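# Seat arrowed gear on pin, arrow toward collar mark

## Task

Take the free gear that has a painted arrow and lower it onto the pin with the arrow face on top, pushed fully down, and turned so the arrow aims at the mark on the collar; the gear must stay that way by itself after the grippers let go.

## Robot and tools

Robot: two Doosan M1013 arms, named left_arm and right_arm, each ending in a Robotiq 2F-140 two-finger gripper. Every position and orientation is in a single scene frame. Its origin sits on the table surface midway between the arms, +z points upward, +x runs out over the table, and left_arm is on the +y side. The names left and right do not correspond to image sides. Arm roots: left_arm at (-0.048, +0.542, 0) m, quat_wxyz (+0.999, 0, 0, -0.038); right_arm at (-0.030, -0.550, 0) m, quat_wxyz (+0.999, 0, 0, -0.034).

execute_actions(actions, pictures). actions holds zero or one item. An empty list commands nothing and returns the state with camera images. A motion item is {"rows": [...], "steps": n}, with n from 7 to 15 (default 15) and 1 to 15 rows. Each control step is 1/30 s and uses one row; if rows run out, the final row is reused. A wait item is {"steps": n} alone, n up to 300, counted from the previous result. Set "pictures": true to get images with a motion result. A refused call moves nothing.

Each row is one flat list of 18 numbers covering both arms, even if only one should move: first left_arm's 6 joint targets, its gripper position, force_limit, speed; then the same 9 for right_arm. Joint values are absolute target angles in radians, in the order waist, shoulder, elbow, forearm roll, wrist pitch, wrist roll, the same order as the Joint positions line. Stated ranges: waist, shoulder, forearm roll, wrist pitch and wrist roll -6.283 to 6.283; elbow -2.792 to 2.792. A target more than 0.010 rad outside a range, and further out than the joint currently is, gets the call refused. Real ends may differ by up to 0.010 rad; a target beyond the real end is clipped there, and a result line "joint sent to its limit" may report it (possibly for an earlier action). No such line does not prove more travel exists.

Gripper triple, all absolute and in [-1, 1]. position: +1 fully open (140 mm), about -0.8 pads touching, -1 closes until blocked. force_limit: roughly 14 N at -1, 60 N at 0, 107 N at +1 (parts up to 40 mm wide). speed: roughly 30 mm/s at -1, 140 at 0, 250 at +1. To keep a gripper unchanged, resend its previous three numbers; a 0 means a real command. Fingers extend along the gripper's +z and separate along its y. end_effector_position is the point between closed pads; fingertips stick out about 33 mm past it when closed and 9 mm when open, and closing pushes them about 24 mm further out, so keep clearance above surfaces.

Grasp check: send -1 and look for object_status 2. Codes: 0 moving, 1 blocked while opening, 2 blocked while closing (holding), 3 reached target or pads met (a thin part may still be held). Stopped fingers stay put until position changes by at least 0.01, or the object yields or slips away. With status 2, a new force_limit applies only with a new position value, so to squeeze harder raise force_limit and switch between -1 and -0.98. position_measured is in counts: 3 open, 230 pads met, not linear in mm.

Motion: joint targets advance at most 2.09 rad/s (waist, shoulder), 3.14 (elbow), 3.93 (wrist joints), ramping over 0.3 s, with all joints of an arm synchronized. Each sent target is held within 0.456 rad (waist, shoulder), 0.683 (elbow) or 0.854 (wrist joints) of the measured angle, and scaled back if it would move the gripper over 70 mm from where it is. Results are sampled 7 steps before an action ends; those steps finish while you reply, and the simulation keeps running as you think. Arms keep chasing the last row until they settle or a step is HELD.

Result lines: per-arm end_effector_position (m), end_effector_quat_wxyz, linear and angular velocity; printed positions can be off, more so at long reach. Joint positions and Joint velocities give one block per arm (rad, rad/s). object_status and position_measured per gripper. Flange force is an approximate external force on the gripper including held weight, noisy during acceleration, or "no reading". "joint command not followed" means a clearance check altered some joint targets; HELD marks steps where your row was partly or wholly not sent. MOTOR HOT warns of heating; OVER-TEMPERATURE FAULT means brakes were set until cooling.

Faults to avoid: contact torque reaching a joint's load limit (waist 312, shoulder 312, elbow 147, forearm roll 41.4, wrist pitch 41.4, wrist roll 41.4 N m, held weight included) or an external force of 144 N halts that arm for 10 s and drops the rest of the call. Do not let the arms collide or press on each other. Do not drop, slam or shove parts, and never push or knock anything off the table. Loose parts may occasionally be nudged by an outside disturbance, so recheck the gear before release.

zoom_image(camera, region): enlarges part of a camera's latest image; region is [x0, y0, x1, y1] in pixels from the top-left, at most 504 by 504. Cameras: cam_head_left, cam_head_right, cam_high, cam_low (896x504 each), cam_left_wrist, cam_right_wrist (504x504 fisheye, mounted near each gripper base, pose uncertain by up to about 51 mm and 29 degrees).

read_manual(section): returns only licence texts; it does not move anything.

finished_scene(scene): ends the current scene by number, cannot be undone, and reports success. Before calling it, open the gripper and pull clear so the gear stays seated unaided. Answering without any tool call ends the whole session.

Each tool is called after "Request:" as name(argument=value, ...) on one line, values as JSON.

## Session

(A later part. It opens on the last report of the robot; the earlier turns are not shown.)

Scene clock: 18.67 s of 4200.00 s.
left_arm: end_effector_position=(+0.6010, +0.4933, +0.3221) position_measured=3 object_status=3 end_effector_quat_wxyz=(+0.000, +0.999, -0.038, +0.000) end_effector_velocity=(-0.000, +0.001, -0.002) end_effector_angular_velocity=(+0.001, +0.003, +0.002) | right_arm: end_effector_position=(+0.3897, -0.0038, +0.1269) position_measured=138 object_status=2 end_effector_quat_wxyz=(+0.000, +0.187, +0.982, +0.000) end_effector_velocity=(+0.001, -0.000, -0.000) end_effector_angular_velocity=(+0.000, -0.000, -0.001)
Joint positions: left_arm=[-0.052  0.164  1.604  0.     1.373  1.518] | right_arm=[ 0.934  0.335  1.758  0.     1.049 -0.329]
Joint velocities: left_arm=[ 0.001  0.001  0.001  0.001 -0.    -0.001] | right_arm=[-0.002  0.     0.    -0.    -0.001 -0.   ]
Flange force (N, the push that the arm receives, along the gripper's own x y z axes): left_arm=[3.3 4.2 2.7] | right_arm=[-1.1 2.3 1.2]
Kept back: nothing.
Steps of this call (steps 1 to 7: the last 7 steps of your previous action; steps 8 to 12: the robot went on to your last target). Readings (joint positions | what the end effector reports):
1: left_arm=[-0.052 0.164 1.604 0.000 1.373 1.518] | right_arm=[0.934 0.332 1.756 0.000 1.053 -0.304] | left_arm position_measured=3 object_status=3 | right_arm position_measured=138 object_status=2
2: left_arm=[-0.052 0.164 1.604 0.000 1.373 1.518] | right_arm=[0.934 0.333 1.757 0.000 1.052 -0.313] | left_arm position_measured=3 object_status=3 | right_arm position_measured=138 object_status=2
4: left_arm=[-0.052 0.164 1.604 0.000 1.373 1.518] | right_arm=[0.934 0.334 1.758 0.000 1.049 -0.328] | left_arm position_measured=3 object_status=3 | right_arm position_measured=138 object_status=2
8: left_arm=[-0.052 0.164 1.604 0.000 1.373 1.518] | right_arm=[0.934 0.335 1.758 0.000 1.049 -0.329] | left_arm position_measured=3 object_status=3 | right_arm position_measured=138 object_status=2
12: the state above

Request:
execute_actions(actions=[{"rows":[[-0.052,0.164,1.604,0,1.373,1.518,1,0,0,0.9338,0.3353,1.7592,0,1.0471,-0.338,-1,-0.5,-0.7],[-0.052,0.164,1.604,0,1.373,1.518,1,0,0,0.9338,0.3370,1.7609,0,1.0437,-0.357,-1,-0.5,-0.7],[-0.052,0.164,1.604,0,1.373,1.518,1,0,0,0.9338,0.3387,1.7627,0,1.0402,-0.376,-1,-0.5,-0.7],[-0.052,0.164,1.604,0,1.373,1.518,1,0,0,0.9338,0.3404,1.7644,0,1.0368,-0.395,-1,-0.5,-0.7],[-0.052,0.164,1.604,0,1.373,1.518,1,0,0,0.9338,0.3421,1.7661,0,1.0334,-0.414,-1,-0.5,-0.7],[-0.052,0.164,1.604,0,1.373,1.518,1,0,0,0.9338,0.3439,1.7678,0,1.0299,-0.433,-1,-0.5,-0.7],[-0.052,0.164,1.604,0,1.373,1.518,1,0,0,0.9338,0.3456,1.7695,0,1.0265,-0.452,-1,-0.5,-0.7],[-0.052,0.164,1.604,0,1.373,1.518,1,0,0,0.9338,0.3474,1.7712,0,1.0230,-0.471,-1,-0.5,-0.7],[-0.052,0.164,1.604,0,1.373,1.518,1,0,0,0.9338,0.3491,1.7729,0,1.0196,-0.490,-1,-0.5,-0.7],[-0.052,0.164,1.604,0,1.373,1.518,1,0,0,0.9338,0.3509,1.7745,0,1.0162,-0.509,-1,-0.5,-0.7],[-0.052,0.164,1.604,0,1.373,1.518,1,0,0,0.9338,0.3527,1.7762,0,1.0127,-0.528,-1,-0.5,-0.7],[-0.052,0.164,1.604,0,1.373,1.518,1,0,0,0.9338,0.3545,1.7779,0,1.0092,-0.547,-1,-0.5,-0.7],[-0.052,0.164,1.604,0,1.373,1.518,1,0,0,0.9338,0.3563,1.7796,0,1.0057,-0.566,-1,-0.5,-0.7],[-0.052,0.164,1.604,0,1.373,1.518,1,0,0,0.9338,0.3581,1.7812,0,1.0023,-0.585,-1,-0.5,-0.7],[-0.052,0.164,1.604,0,1.373,1.518,1,0,0,0.9338,0.3599,1.7829,0,0.9988,-0.604,-1,-0.5,-0.7]],"steps":15}])

Request:
execute_actions(actions=[{"steps":15}], pictures=true)

Request:
zoom_image(camera="cam_right_wrist", region=[160,150,320,310])

Scene clock: 19.53 s of 4200.00 s.
left_arm: end_effector_position=(+0.6010, +0.4933, +0.3221) position_measured=3 object_status=3 end_effector_quat_wxyz=(+0.000, +0.999, -0.038, +0.000) end_effector_velocity=(-0.001, -0.001, +0.001) end_effector_angular_velocity=(-0.002, +0.000, +0.001) | right_arm: end_effector_position=(+0.3897, -0.0037, +0.1157) position_measured=138 object_status=2 end_effector_quat_wxyz=(-0.000, +0.135, +0.991, -0.000) end_effector_velocity=(+0.000, -0.000, -0.060) end_effector_angular_velocity=(-0.001, +0.001, +0.555)
Joint positions: left_arm=[-0.052  0.164  1.604  0.     1.373  1.518] | right_arm=[ 0.934  0.344  1.768  0.     1.03  -0.434]
Joint velocities: left_arm=[-0.    -0.002  0.    -0.002  0.001 -0.001] | right_arm=[-0.     0.051  0.051 -0.    -0.102 -0.555]
Flange force (N, the push that the arm receives, along the gripper's own x y z axes): left_arm=[2.0 4.9 2.2] | right_arm=[0.2 -2.3 -1.4]
Steps of this call (steps 1 to 18: the robot went on to your last target; steps 19 to 26: the first 8 steps of this action). Readings (joint positions | what the end effector reports):
19: left_arm=[-0.052 0.164 1.604 0.000 1.373 1.518] | right_arm=[0.934 0.335 1.758 0.000 1.049 -0.329] | left_arm position_measured=3 object_status=3 | right_arm position_measured=138 object_status=2
20: left_arm=[-0.052 0.164 1.604 0.000 1.373 1.518] | right_arm=[0.934 0.335 1.759 0.000 1.048 -0.334] | left_arm position_measured=3 object_status=3 | right_arm position_measured=138 object_status=2
22: left_arm=[-0.052 0.164 1.604 -0.000 1.373 1.518] | right_arm=[0.934 0.337 1.761 0.000 1.043 -0.361] | left_arm position_measured=3 object_status=3 | right_arm position_measured=138 object_status=2
26: the state above

Scene clock: 20.03 s of 4200.00 s.
left_arm: end_effector_position=(+0.6010, +0.4933, +0.3221) position_measured=3 object_status=3 end_effector_quat_wxyz=(+0.000, +0.999, -0.038, +0.000) end_effector_velocity=(-0.000, +0.000, -0.001) end_effector_angular_velocity=(+0.000, +0.001, -0.001) | right_arm: end_effector_position=(+0.3898, -0.0036, +0.0976) position_measured=138 object_status=2 end_effector_quat_wxyz=(-0.000, +0.051, +0.999, -0.000) end_effector_velocity=(+0.001, -0.001, +0.000) end_effector_angular_velocity=(+0.000, -0.000, -0.002)
Joint positions: left_arm=[-0.052  0.164  1.604  0.     1.373  1.518] | right_arm=[ 0.934  0.36   1.783  0.     0.999 -0.604]
Joint velocities: left_arm=[ 0.     0.     0.001 -0.    -0.     0.001] | right_arm=[-0.002  0.    -0.001 -0.     0.    -0.   ]
Flange force (N, the push that the arm receives, along the gripper's own x y z axes): left_arm=[1.4 5.2 1.4] | right_arm=[0.8 -1.8 2.1]
Kept back: nothing.
Steps of this call (steps 1 to 7: the last 7 steps of your previous action; steps 8 to 15: the robot went on to your last target). Readings (joint positions | what the end effector reports):
1: left_arm=[-0.052 0.164 1.604 -0.000 1.373 1.518] | right_arm=[0.934 0.346 1.770 0.000 1.026 -0.453] | left_arm position_measured=3 object_status=3 | right_arm position_measured=138 object_status=2
2: left_arm=[-0.052 0.164 1.604 0.000 1.373 1.518] | right_arm=[0.934 0.347 1.771 0.000 1.023 -0.472] | left_arm position_measured=3 object_status=3 | right_arm position_measured=138 object_status=2
4: left_arm=[-0.052 0.164 1.604 0.000 1.373 1.518] | right_arm=[0.934 0.351 1.775 0.000 1.016 -0.510] | left_arm position_measured=3 object_status=3 | right_arm position_measured=138 object_status=2
8: left_arm=[-0.052 0.164 1.604 0.000 1.373 1.518] | right_arm=[0.934 0.358 1.781 0.000 1.002 -0.585] | left_arm position_measured=3 object_status=3 | right_arm position_measured=138 object_status=2
15: the state above

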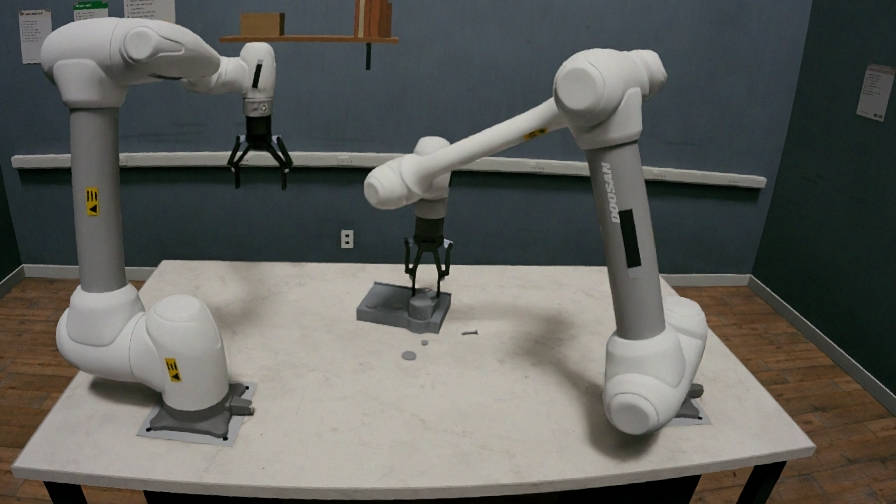

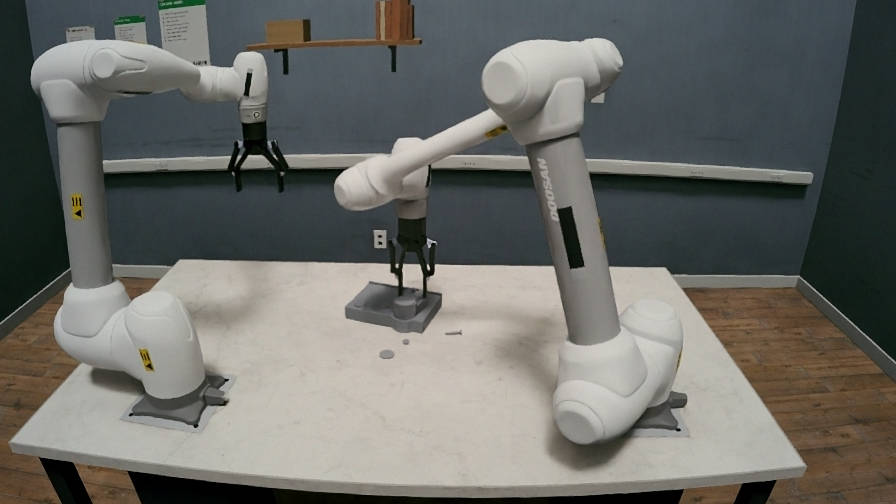

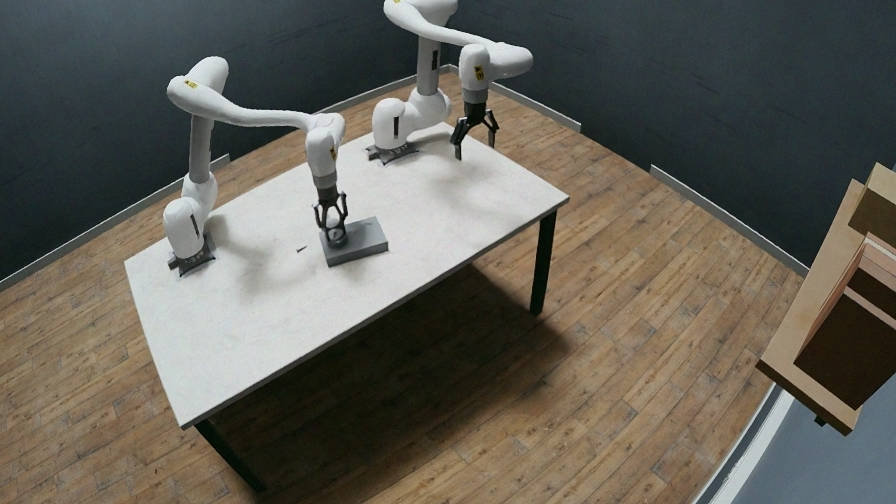

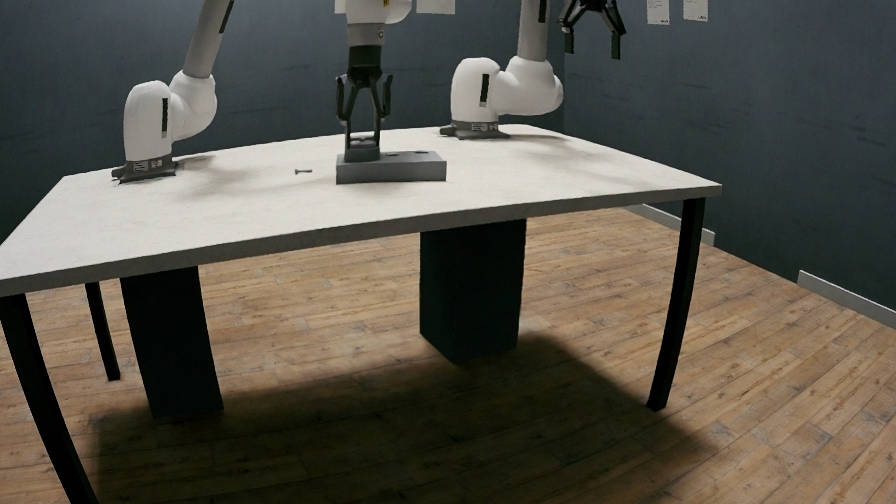

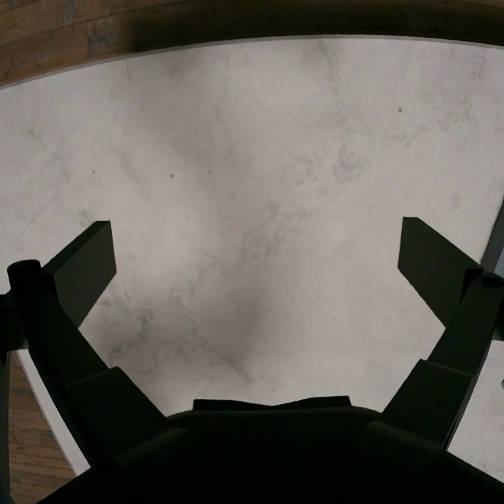

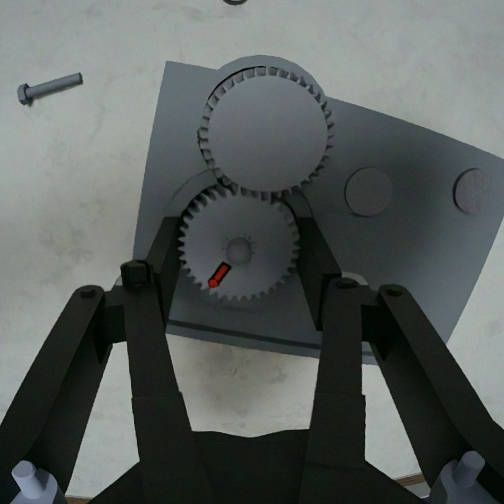

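Region (160, 150, 320, 310) of cam_right_wrist's 504x504 image, scaled by 3.150, with more detail than that image has.

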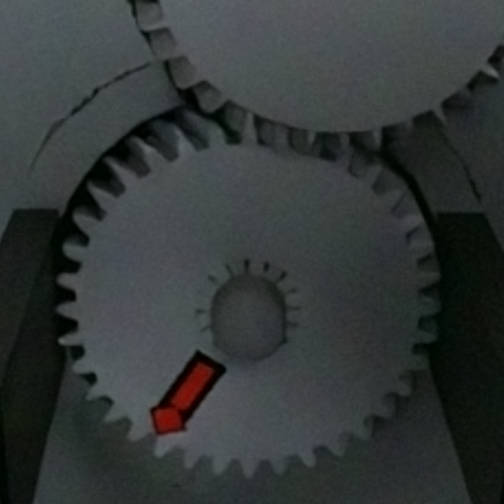

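Remaining ≈0.355 vs 0.367 expected. Release.

Request:
execute_actions(actions=[{"rows":[[-0.052,0.164,1.604,0,1.373,1.518,1,0,0,0.9338,0.3599,1.7829,0,0.9988,-0.604,0.0,-0.5,-1]],"steps":15}])

Request:
execute_actions(actions=[{"rows":[[-0.052,0.164,1.604,0,1.373,1.518,1,0,0,0.9338,0.332,1.7556,0,1.054,-0.374,0.0,-0.5,-1]],"steps":15}])

Request:
execute_actions(actions=[{"steps":15}], pictures=true)

Request:
zoom_image(camera="cam_right_wrist", region=[140,110,340,310])

Scene clock: 20.80 s of 4200.00 s.
left_arm: end_effector_position=(+0.6010, +0.4933, +0.3221) position_measured=3 object_status=3 end_effector_quat_wxyz=(+0.000, +0.999, -0.038, +0.000) end_effector_velocity=(-0.001, +0.001, +0.001) end_effector_angular_velocity=(+0.001, +0.001, +0.000) | right_arm: end_effector_position=(+0.3899, -0.0036, +0.0976) position_measured=129 object_status=0 end_effector_quat_wxyz=(-0.000, +0.050, +0.999, -0.000) end_effector_velocity=(-0.001, +0.001, -0.000) end_effector_angular_velocity=(+0.000, -0.001, +0.002)
Joint positions: left_arm=[-0.052  0.164  1.604  0.     1.373  1.518] | right_arm=[ 0.934  0.36   1.783  0.     0.999 -0.604]
Joint velocities: left_arm=[ 0.    -0.001  0.001  0.001  0.002  0.   ] | right_arm=[ 0.002  0.     0.001 -0.001 -0.002 -0.   ]
Flange force (N, the push that the arm receives, along the gripper's own x y z axes): left_arm=[2.2 5.6 1.1] | right_arm=[-1.5 -2.5 -4.1]
Steps of this call (steps 1 to 15: the robot went on to your last target; steps 16 to 23: the first 8 steps of this action). Readings (joint positions | what the end effector reports):
16: left_arm=[-0.052 0.164 1.604 0.000 1.373 1.518] | right_arm=[0.934 0.360 1.783 0.000 0.999 -0.604] | left_arm position_measured=3 object_status=3 | right_arm position_measured=138 object_status=0
17: left_arm=[-0.052 0.164 1.604 0.000 1.373 1.518] | right_arm=[0.934 0.360 1.783 0.000 0.999 -0.604] | left_arm position_measured=3 object_status=3 | right_arm position_measured=138 object_status=0
19: left_arm=[-0.052 0.164 1.604 0.000 1.373 1.518] | right_arm=[0.934 0.360 1.783 0.000 0.999 -0.604] | left_arm position_measured=3 object_status=3 | right_arm position_measured=134 object_status=0
23: the state above

Scene clock: 21.30 s of 4200.00 s.
left_arm: end_effector_position=(+0.6010, +0.4933, +0.3221) position_measured=3 object_status=3 end_effector_quat_wxyz=(+0.000, +0.999, -0.038, +0.000) end_effector_velocity=(-0.001, +0.000, -0.001) end_effector_angular_velocity=(-0.001, +0.003, +0.001) | right_arm: end_effector_position=(+0.3898, -0.0037, +0.1291) position_measured=129 object_status=3 end_effector_quat_wxyz=(+0.000, +0.161, +0.987, +0.000) end_effector_velocity=(-0.004, -0.003, +0.054) end_effector_angular_velocity=(-0.006, +0.006, -0.396)
Joint positions: left_arm=[-0.052  0.164  1.604  0.     1.373  1.518] | right_arm=[ 0.934  0.333  1.756 -0.     1.052 -0.382]
Joint velocities: left_arm=[ 0.    -0.     0.002 -0.001  0.001 -0.001] | right_arm=[ 0.002 -0.047 -0.045  0.001  0.1    0.397]
Flange force (N, the push that the arm receives, along the gripper's own x y z axes): left_arm=[2.3 5.4 1.9] | right_arm=[-2.6 -1.3 -2.8]
Steps of this call (steps 1 to 7: the last 7 steps of your previous action; steps 8 to 15: the first 8 steps of this action). Readings (joint positions | what the end effector reports):
8: left_arm=[-0.052 0.164 1.604 -0.000 1.373 1.518] | right_arm=[0.934 0.360 1.783 0.000 0.999 -0.604] | left_arm position_measured=3 object_status=3 | right_arm position_measured=129 object_status=3
9: left_arm=[-0.052 0.164 1.604 0.000 1.373 1.518] | right_arm=[0.934 0.359 1.782 -0.000 1.000 -0.595] | left_arm position_measured=3 object_status=3 | right_arm position_measured=129 object_status=3
11: left_arm=[-0.052 0.164 1.604 0.000 1.373 1.518] | right_arm=[0.934 0.352 1.775 -0.000 1.015 -0.536] | left_arm position_measured=3 object_status=3 | right_arm position_measured=129 object_status=3
15: the state above

Scene clock: 21.80 s of 4200.00 s.
left_arm: end_effector_position=(+0.6010, +0.4933, +0.3221) position_measured=3 object_status=3 end_effector_quat_wxyz=(+0.000, +0.999, -0.038, +0.000) end_effector_velocity=(+0.001, +0.001, +0.000) end_effector_angular_velocity=(+0.001, -0.002, +0.001) | right_arm: end_effector_position=(+0.3897, -0.0039, +0.1299) position_measured=129 object_status=3 end_effector_quat_wxyz=(+0.000, +0.165, +0.986, -0.000) end_effector_velocity=(-0.002, +0.001, -0.001) end_effector_angular_velocity=(-0.000, +0.000, +0.002)
Joint positions: left_arm=[-0.052  0.164  1.604  0.     1.373  1.518] | right_arm=[ 0.934  0.332  1.756 -0.     1.054 -0.374]
Joint velocities: left_arm=[ 0.001 -0.    -0.     0.001 -0.002 -0.   ] | right_arm=[ 0.002  0.     0.001  0.    -0.001 -0.   ]
Flange force (N, the push that the arm receives, along the gripper's own x y z axes): left_arm=[2.9 5.0 1.6] | right_arm=[-0.7 -2.3 -4.1]
Kept back: nothing.
Steps of this call (steps 1 to 7: the last 7 steps of your previous action; steps 8 to 15: the robot went on to your last target). Readings (joint positions | what the end effector reports):
1: left_arm=[-0.052 0.164 1.604 0.000 1.373 1.518] | right_arm=[0.934 0.332 1.756 -0.000 1.054 -0.375] | left_arm position_measured=3 object_status=3 | right_arm position_measured=129 object_status=3
2: left_arm=[-0.052 0.164 1.604 0.000 1.373 1.518] | right_arm=[0.934 0.332 1.756 -0.000 1.054 -0.374] | left_arm position_measured=3 object_status=3 | right_arm position_measured=129 object_status=3
4: left_arm=[-0.052 0.164 1.604 0.000 1.373 1.518] | right_arm=[0.934 0.332 1.756 -0.000 1.054 -0.374] | left_arm position_measured=3 object_status=3 | right_arm position_measured=129 object_status=3
8: left_arm=[-0.052 0.164 1.604 0.000 1.373 1.518] | right_arm=[0.934 0.332 1.756 -0.000 1.054 -0.374] | left_arm position_measured=3 object_status=3 | right_arm position_measured=129 object_status=3
15: the state above
All arms were judged still, so your last target was given up. Only a new action makes them travel on or press farther. Fingers that are still opening or closing keep moving.

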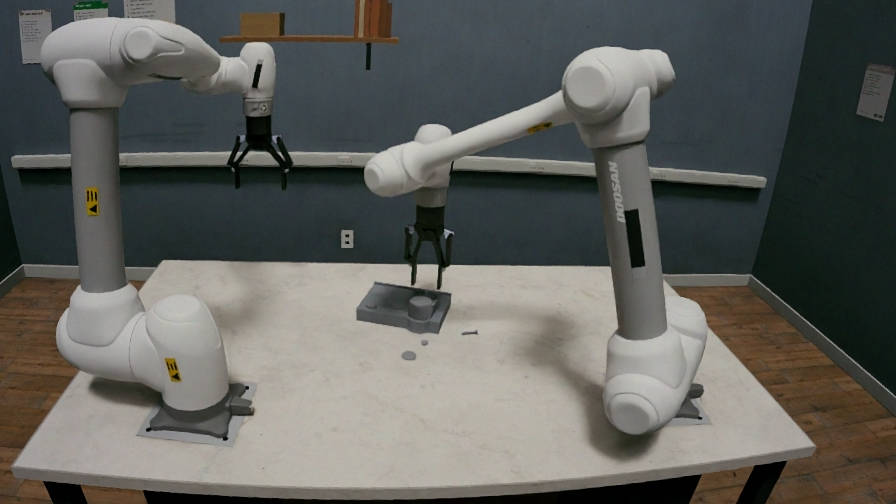

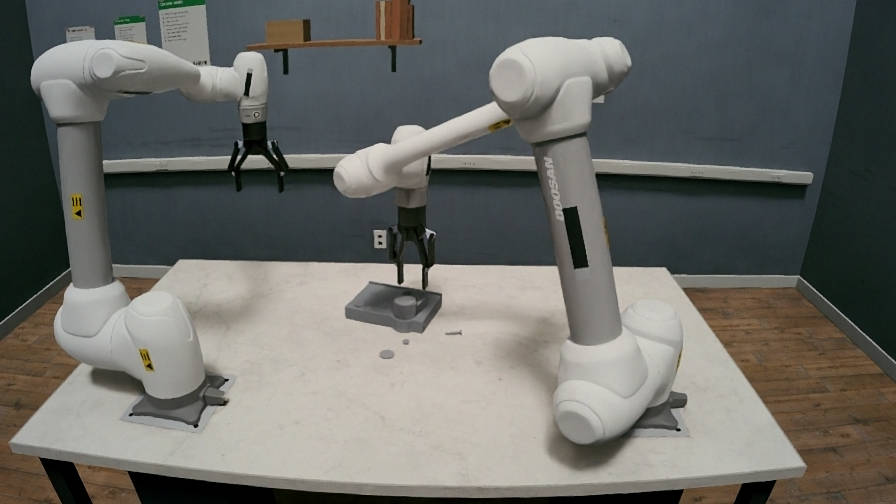

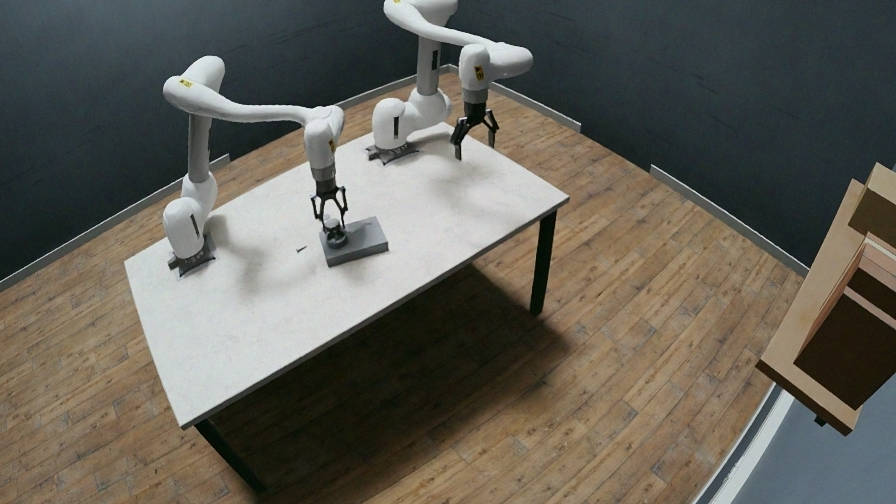

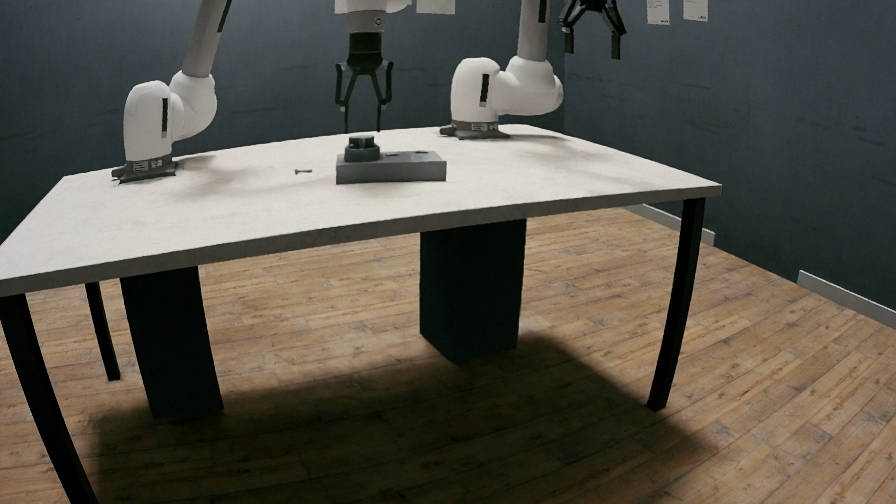

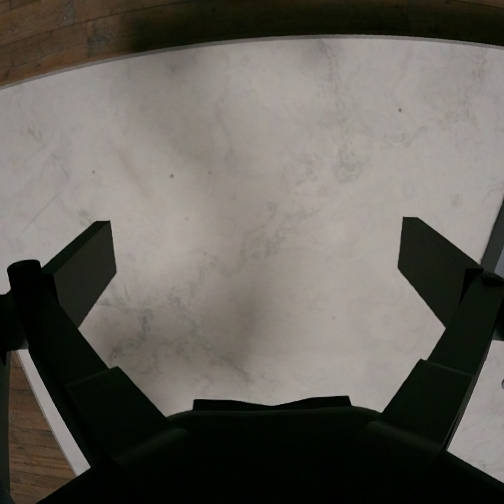

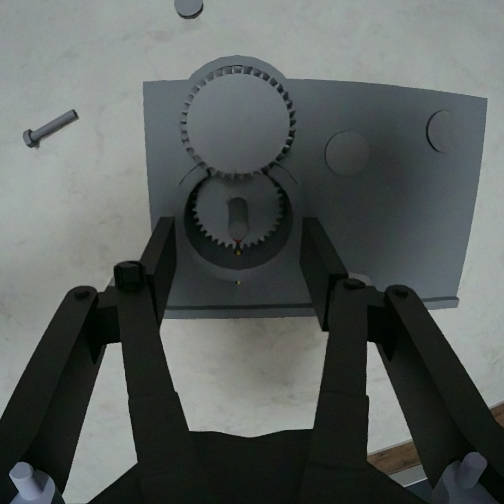

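Region (140, 110, 340, 310) of cam_right_wrist's 504x504 image, scaled by 2.520, with more detail than that image has.

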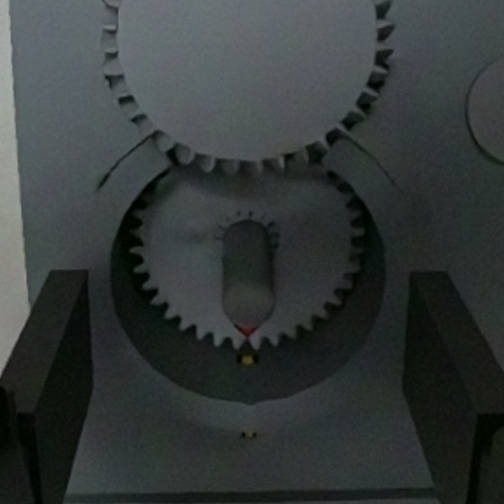

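Request:
finished_scene(scene=2)

The scene is finished: the task was done.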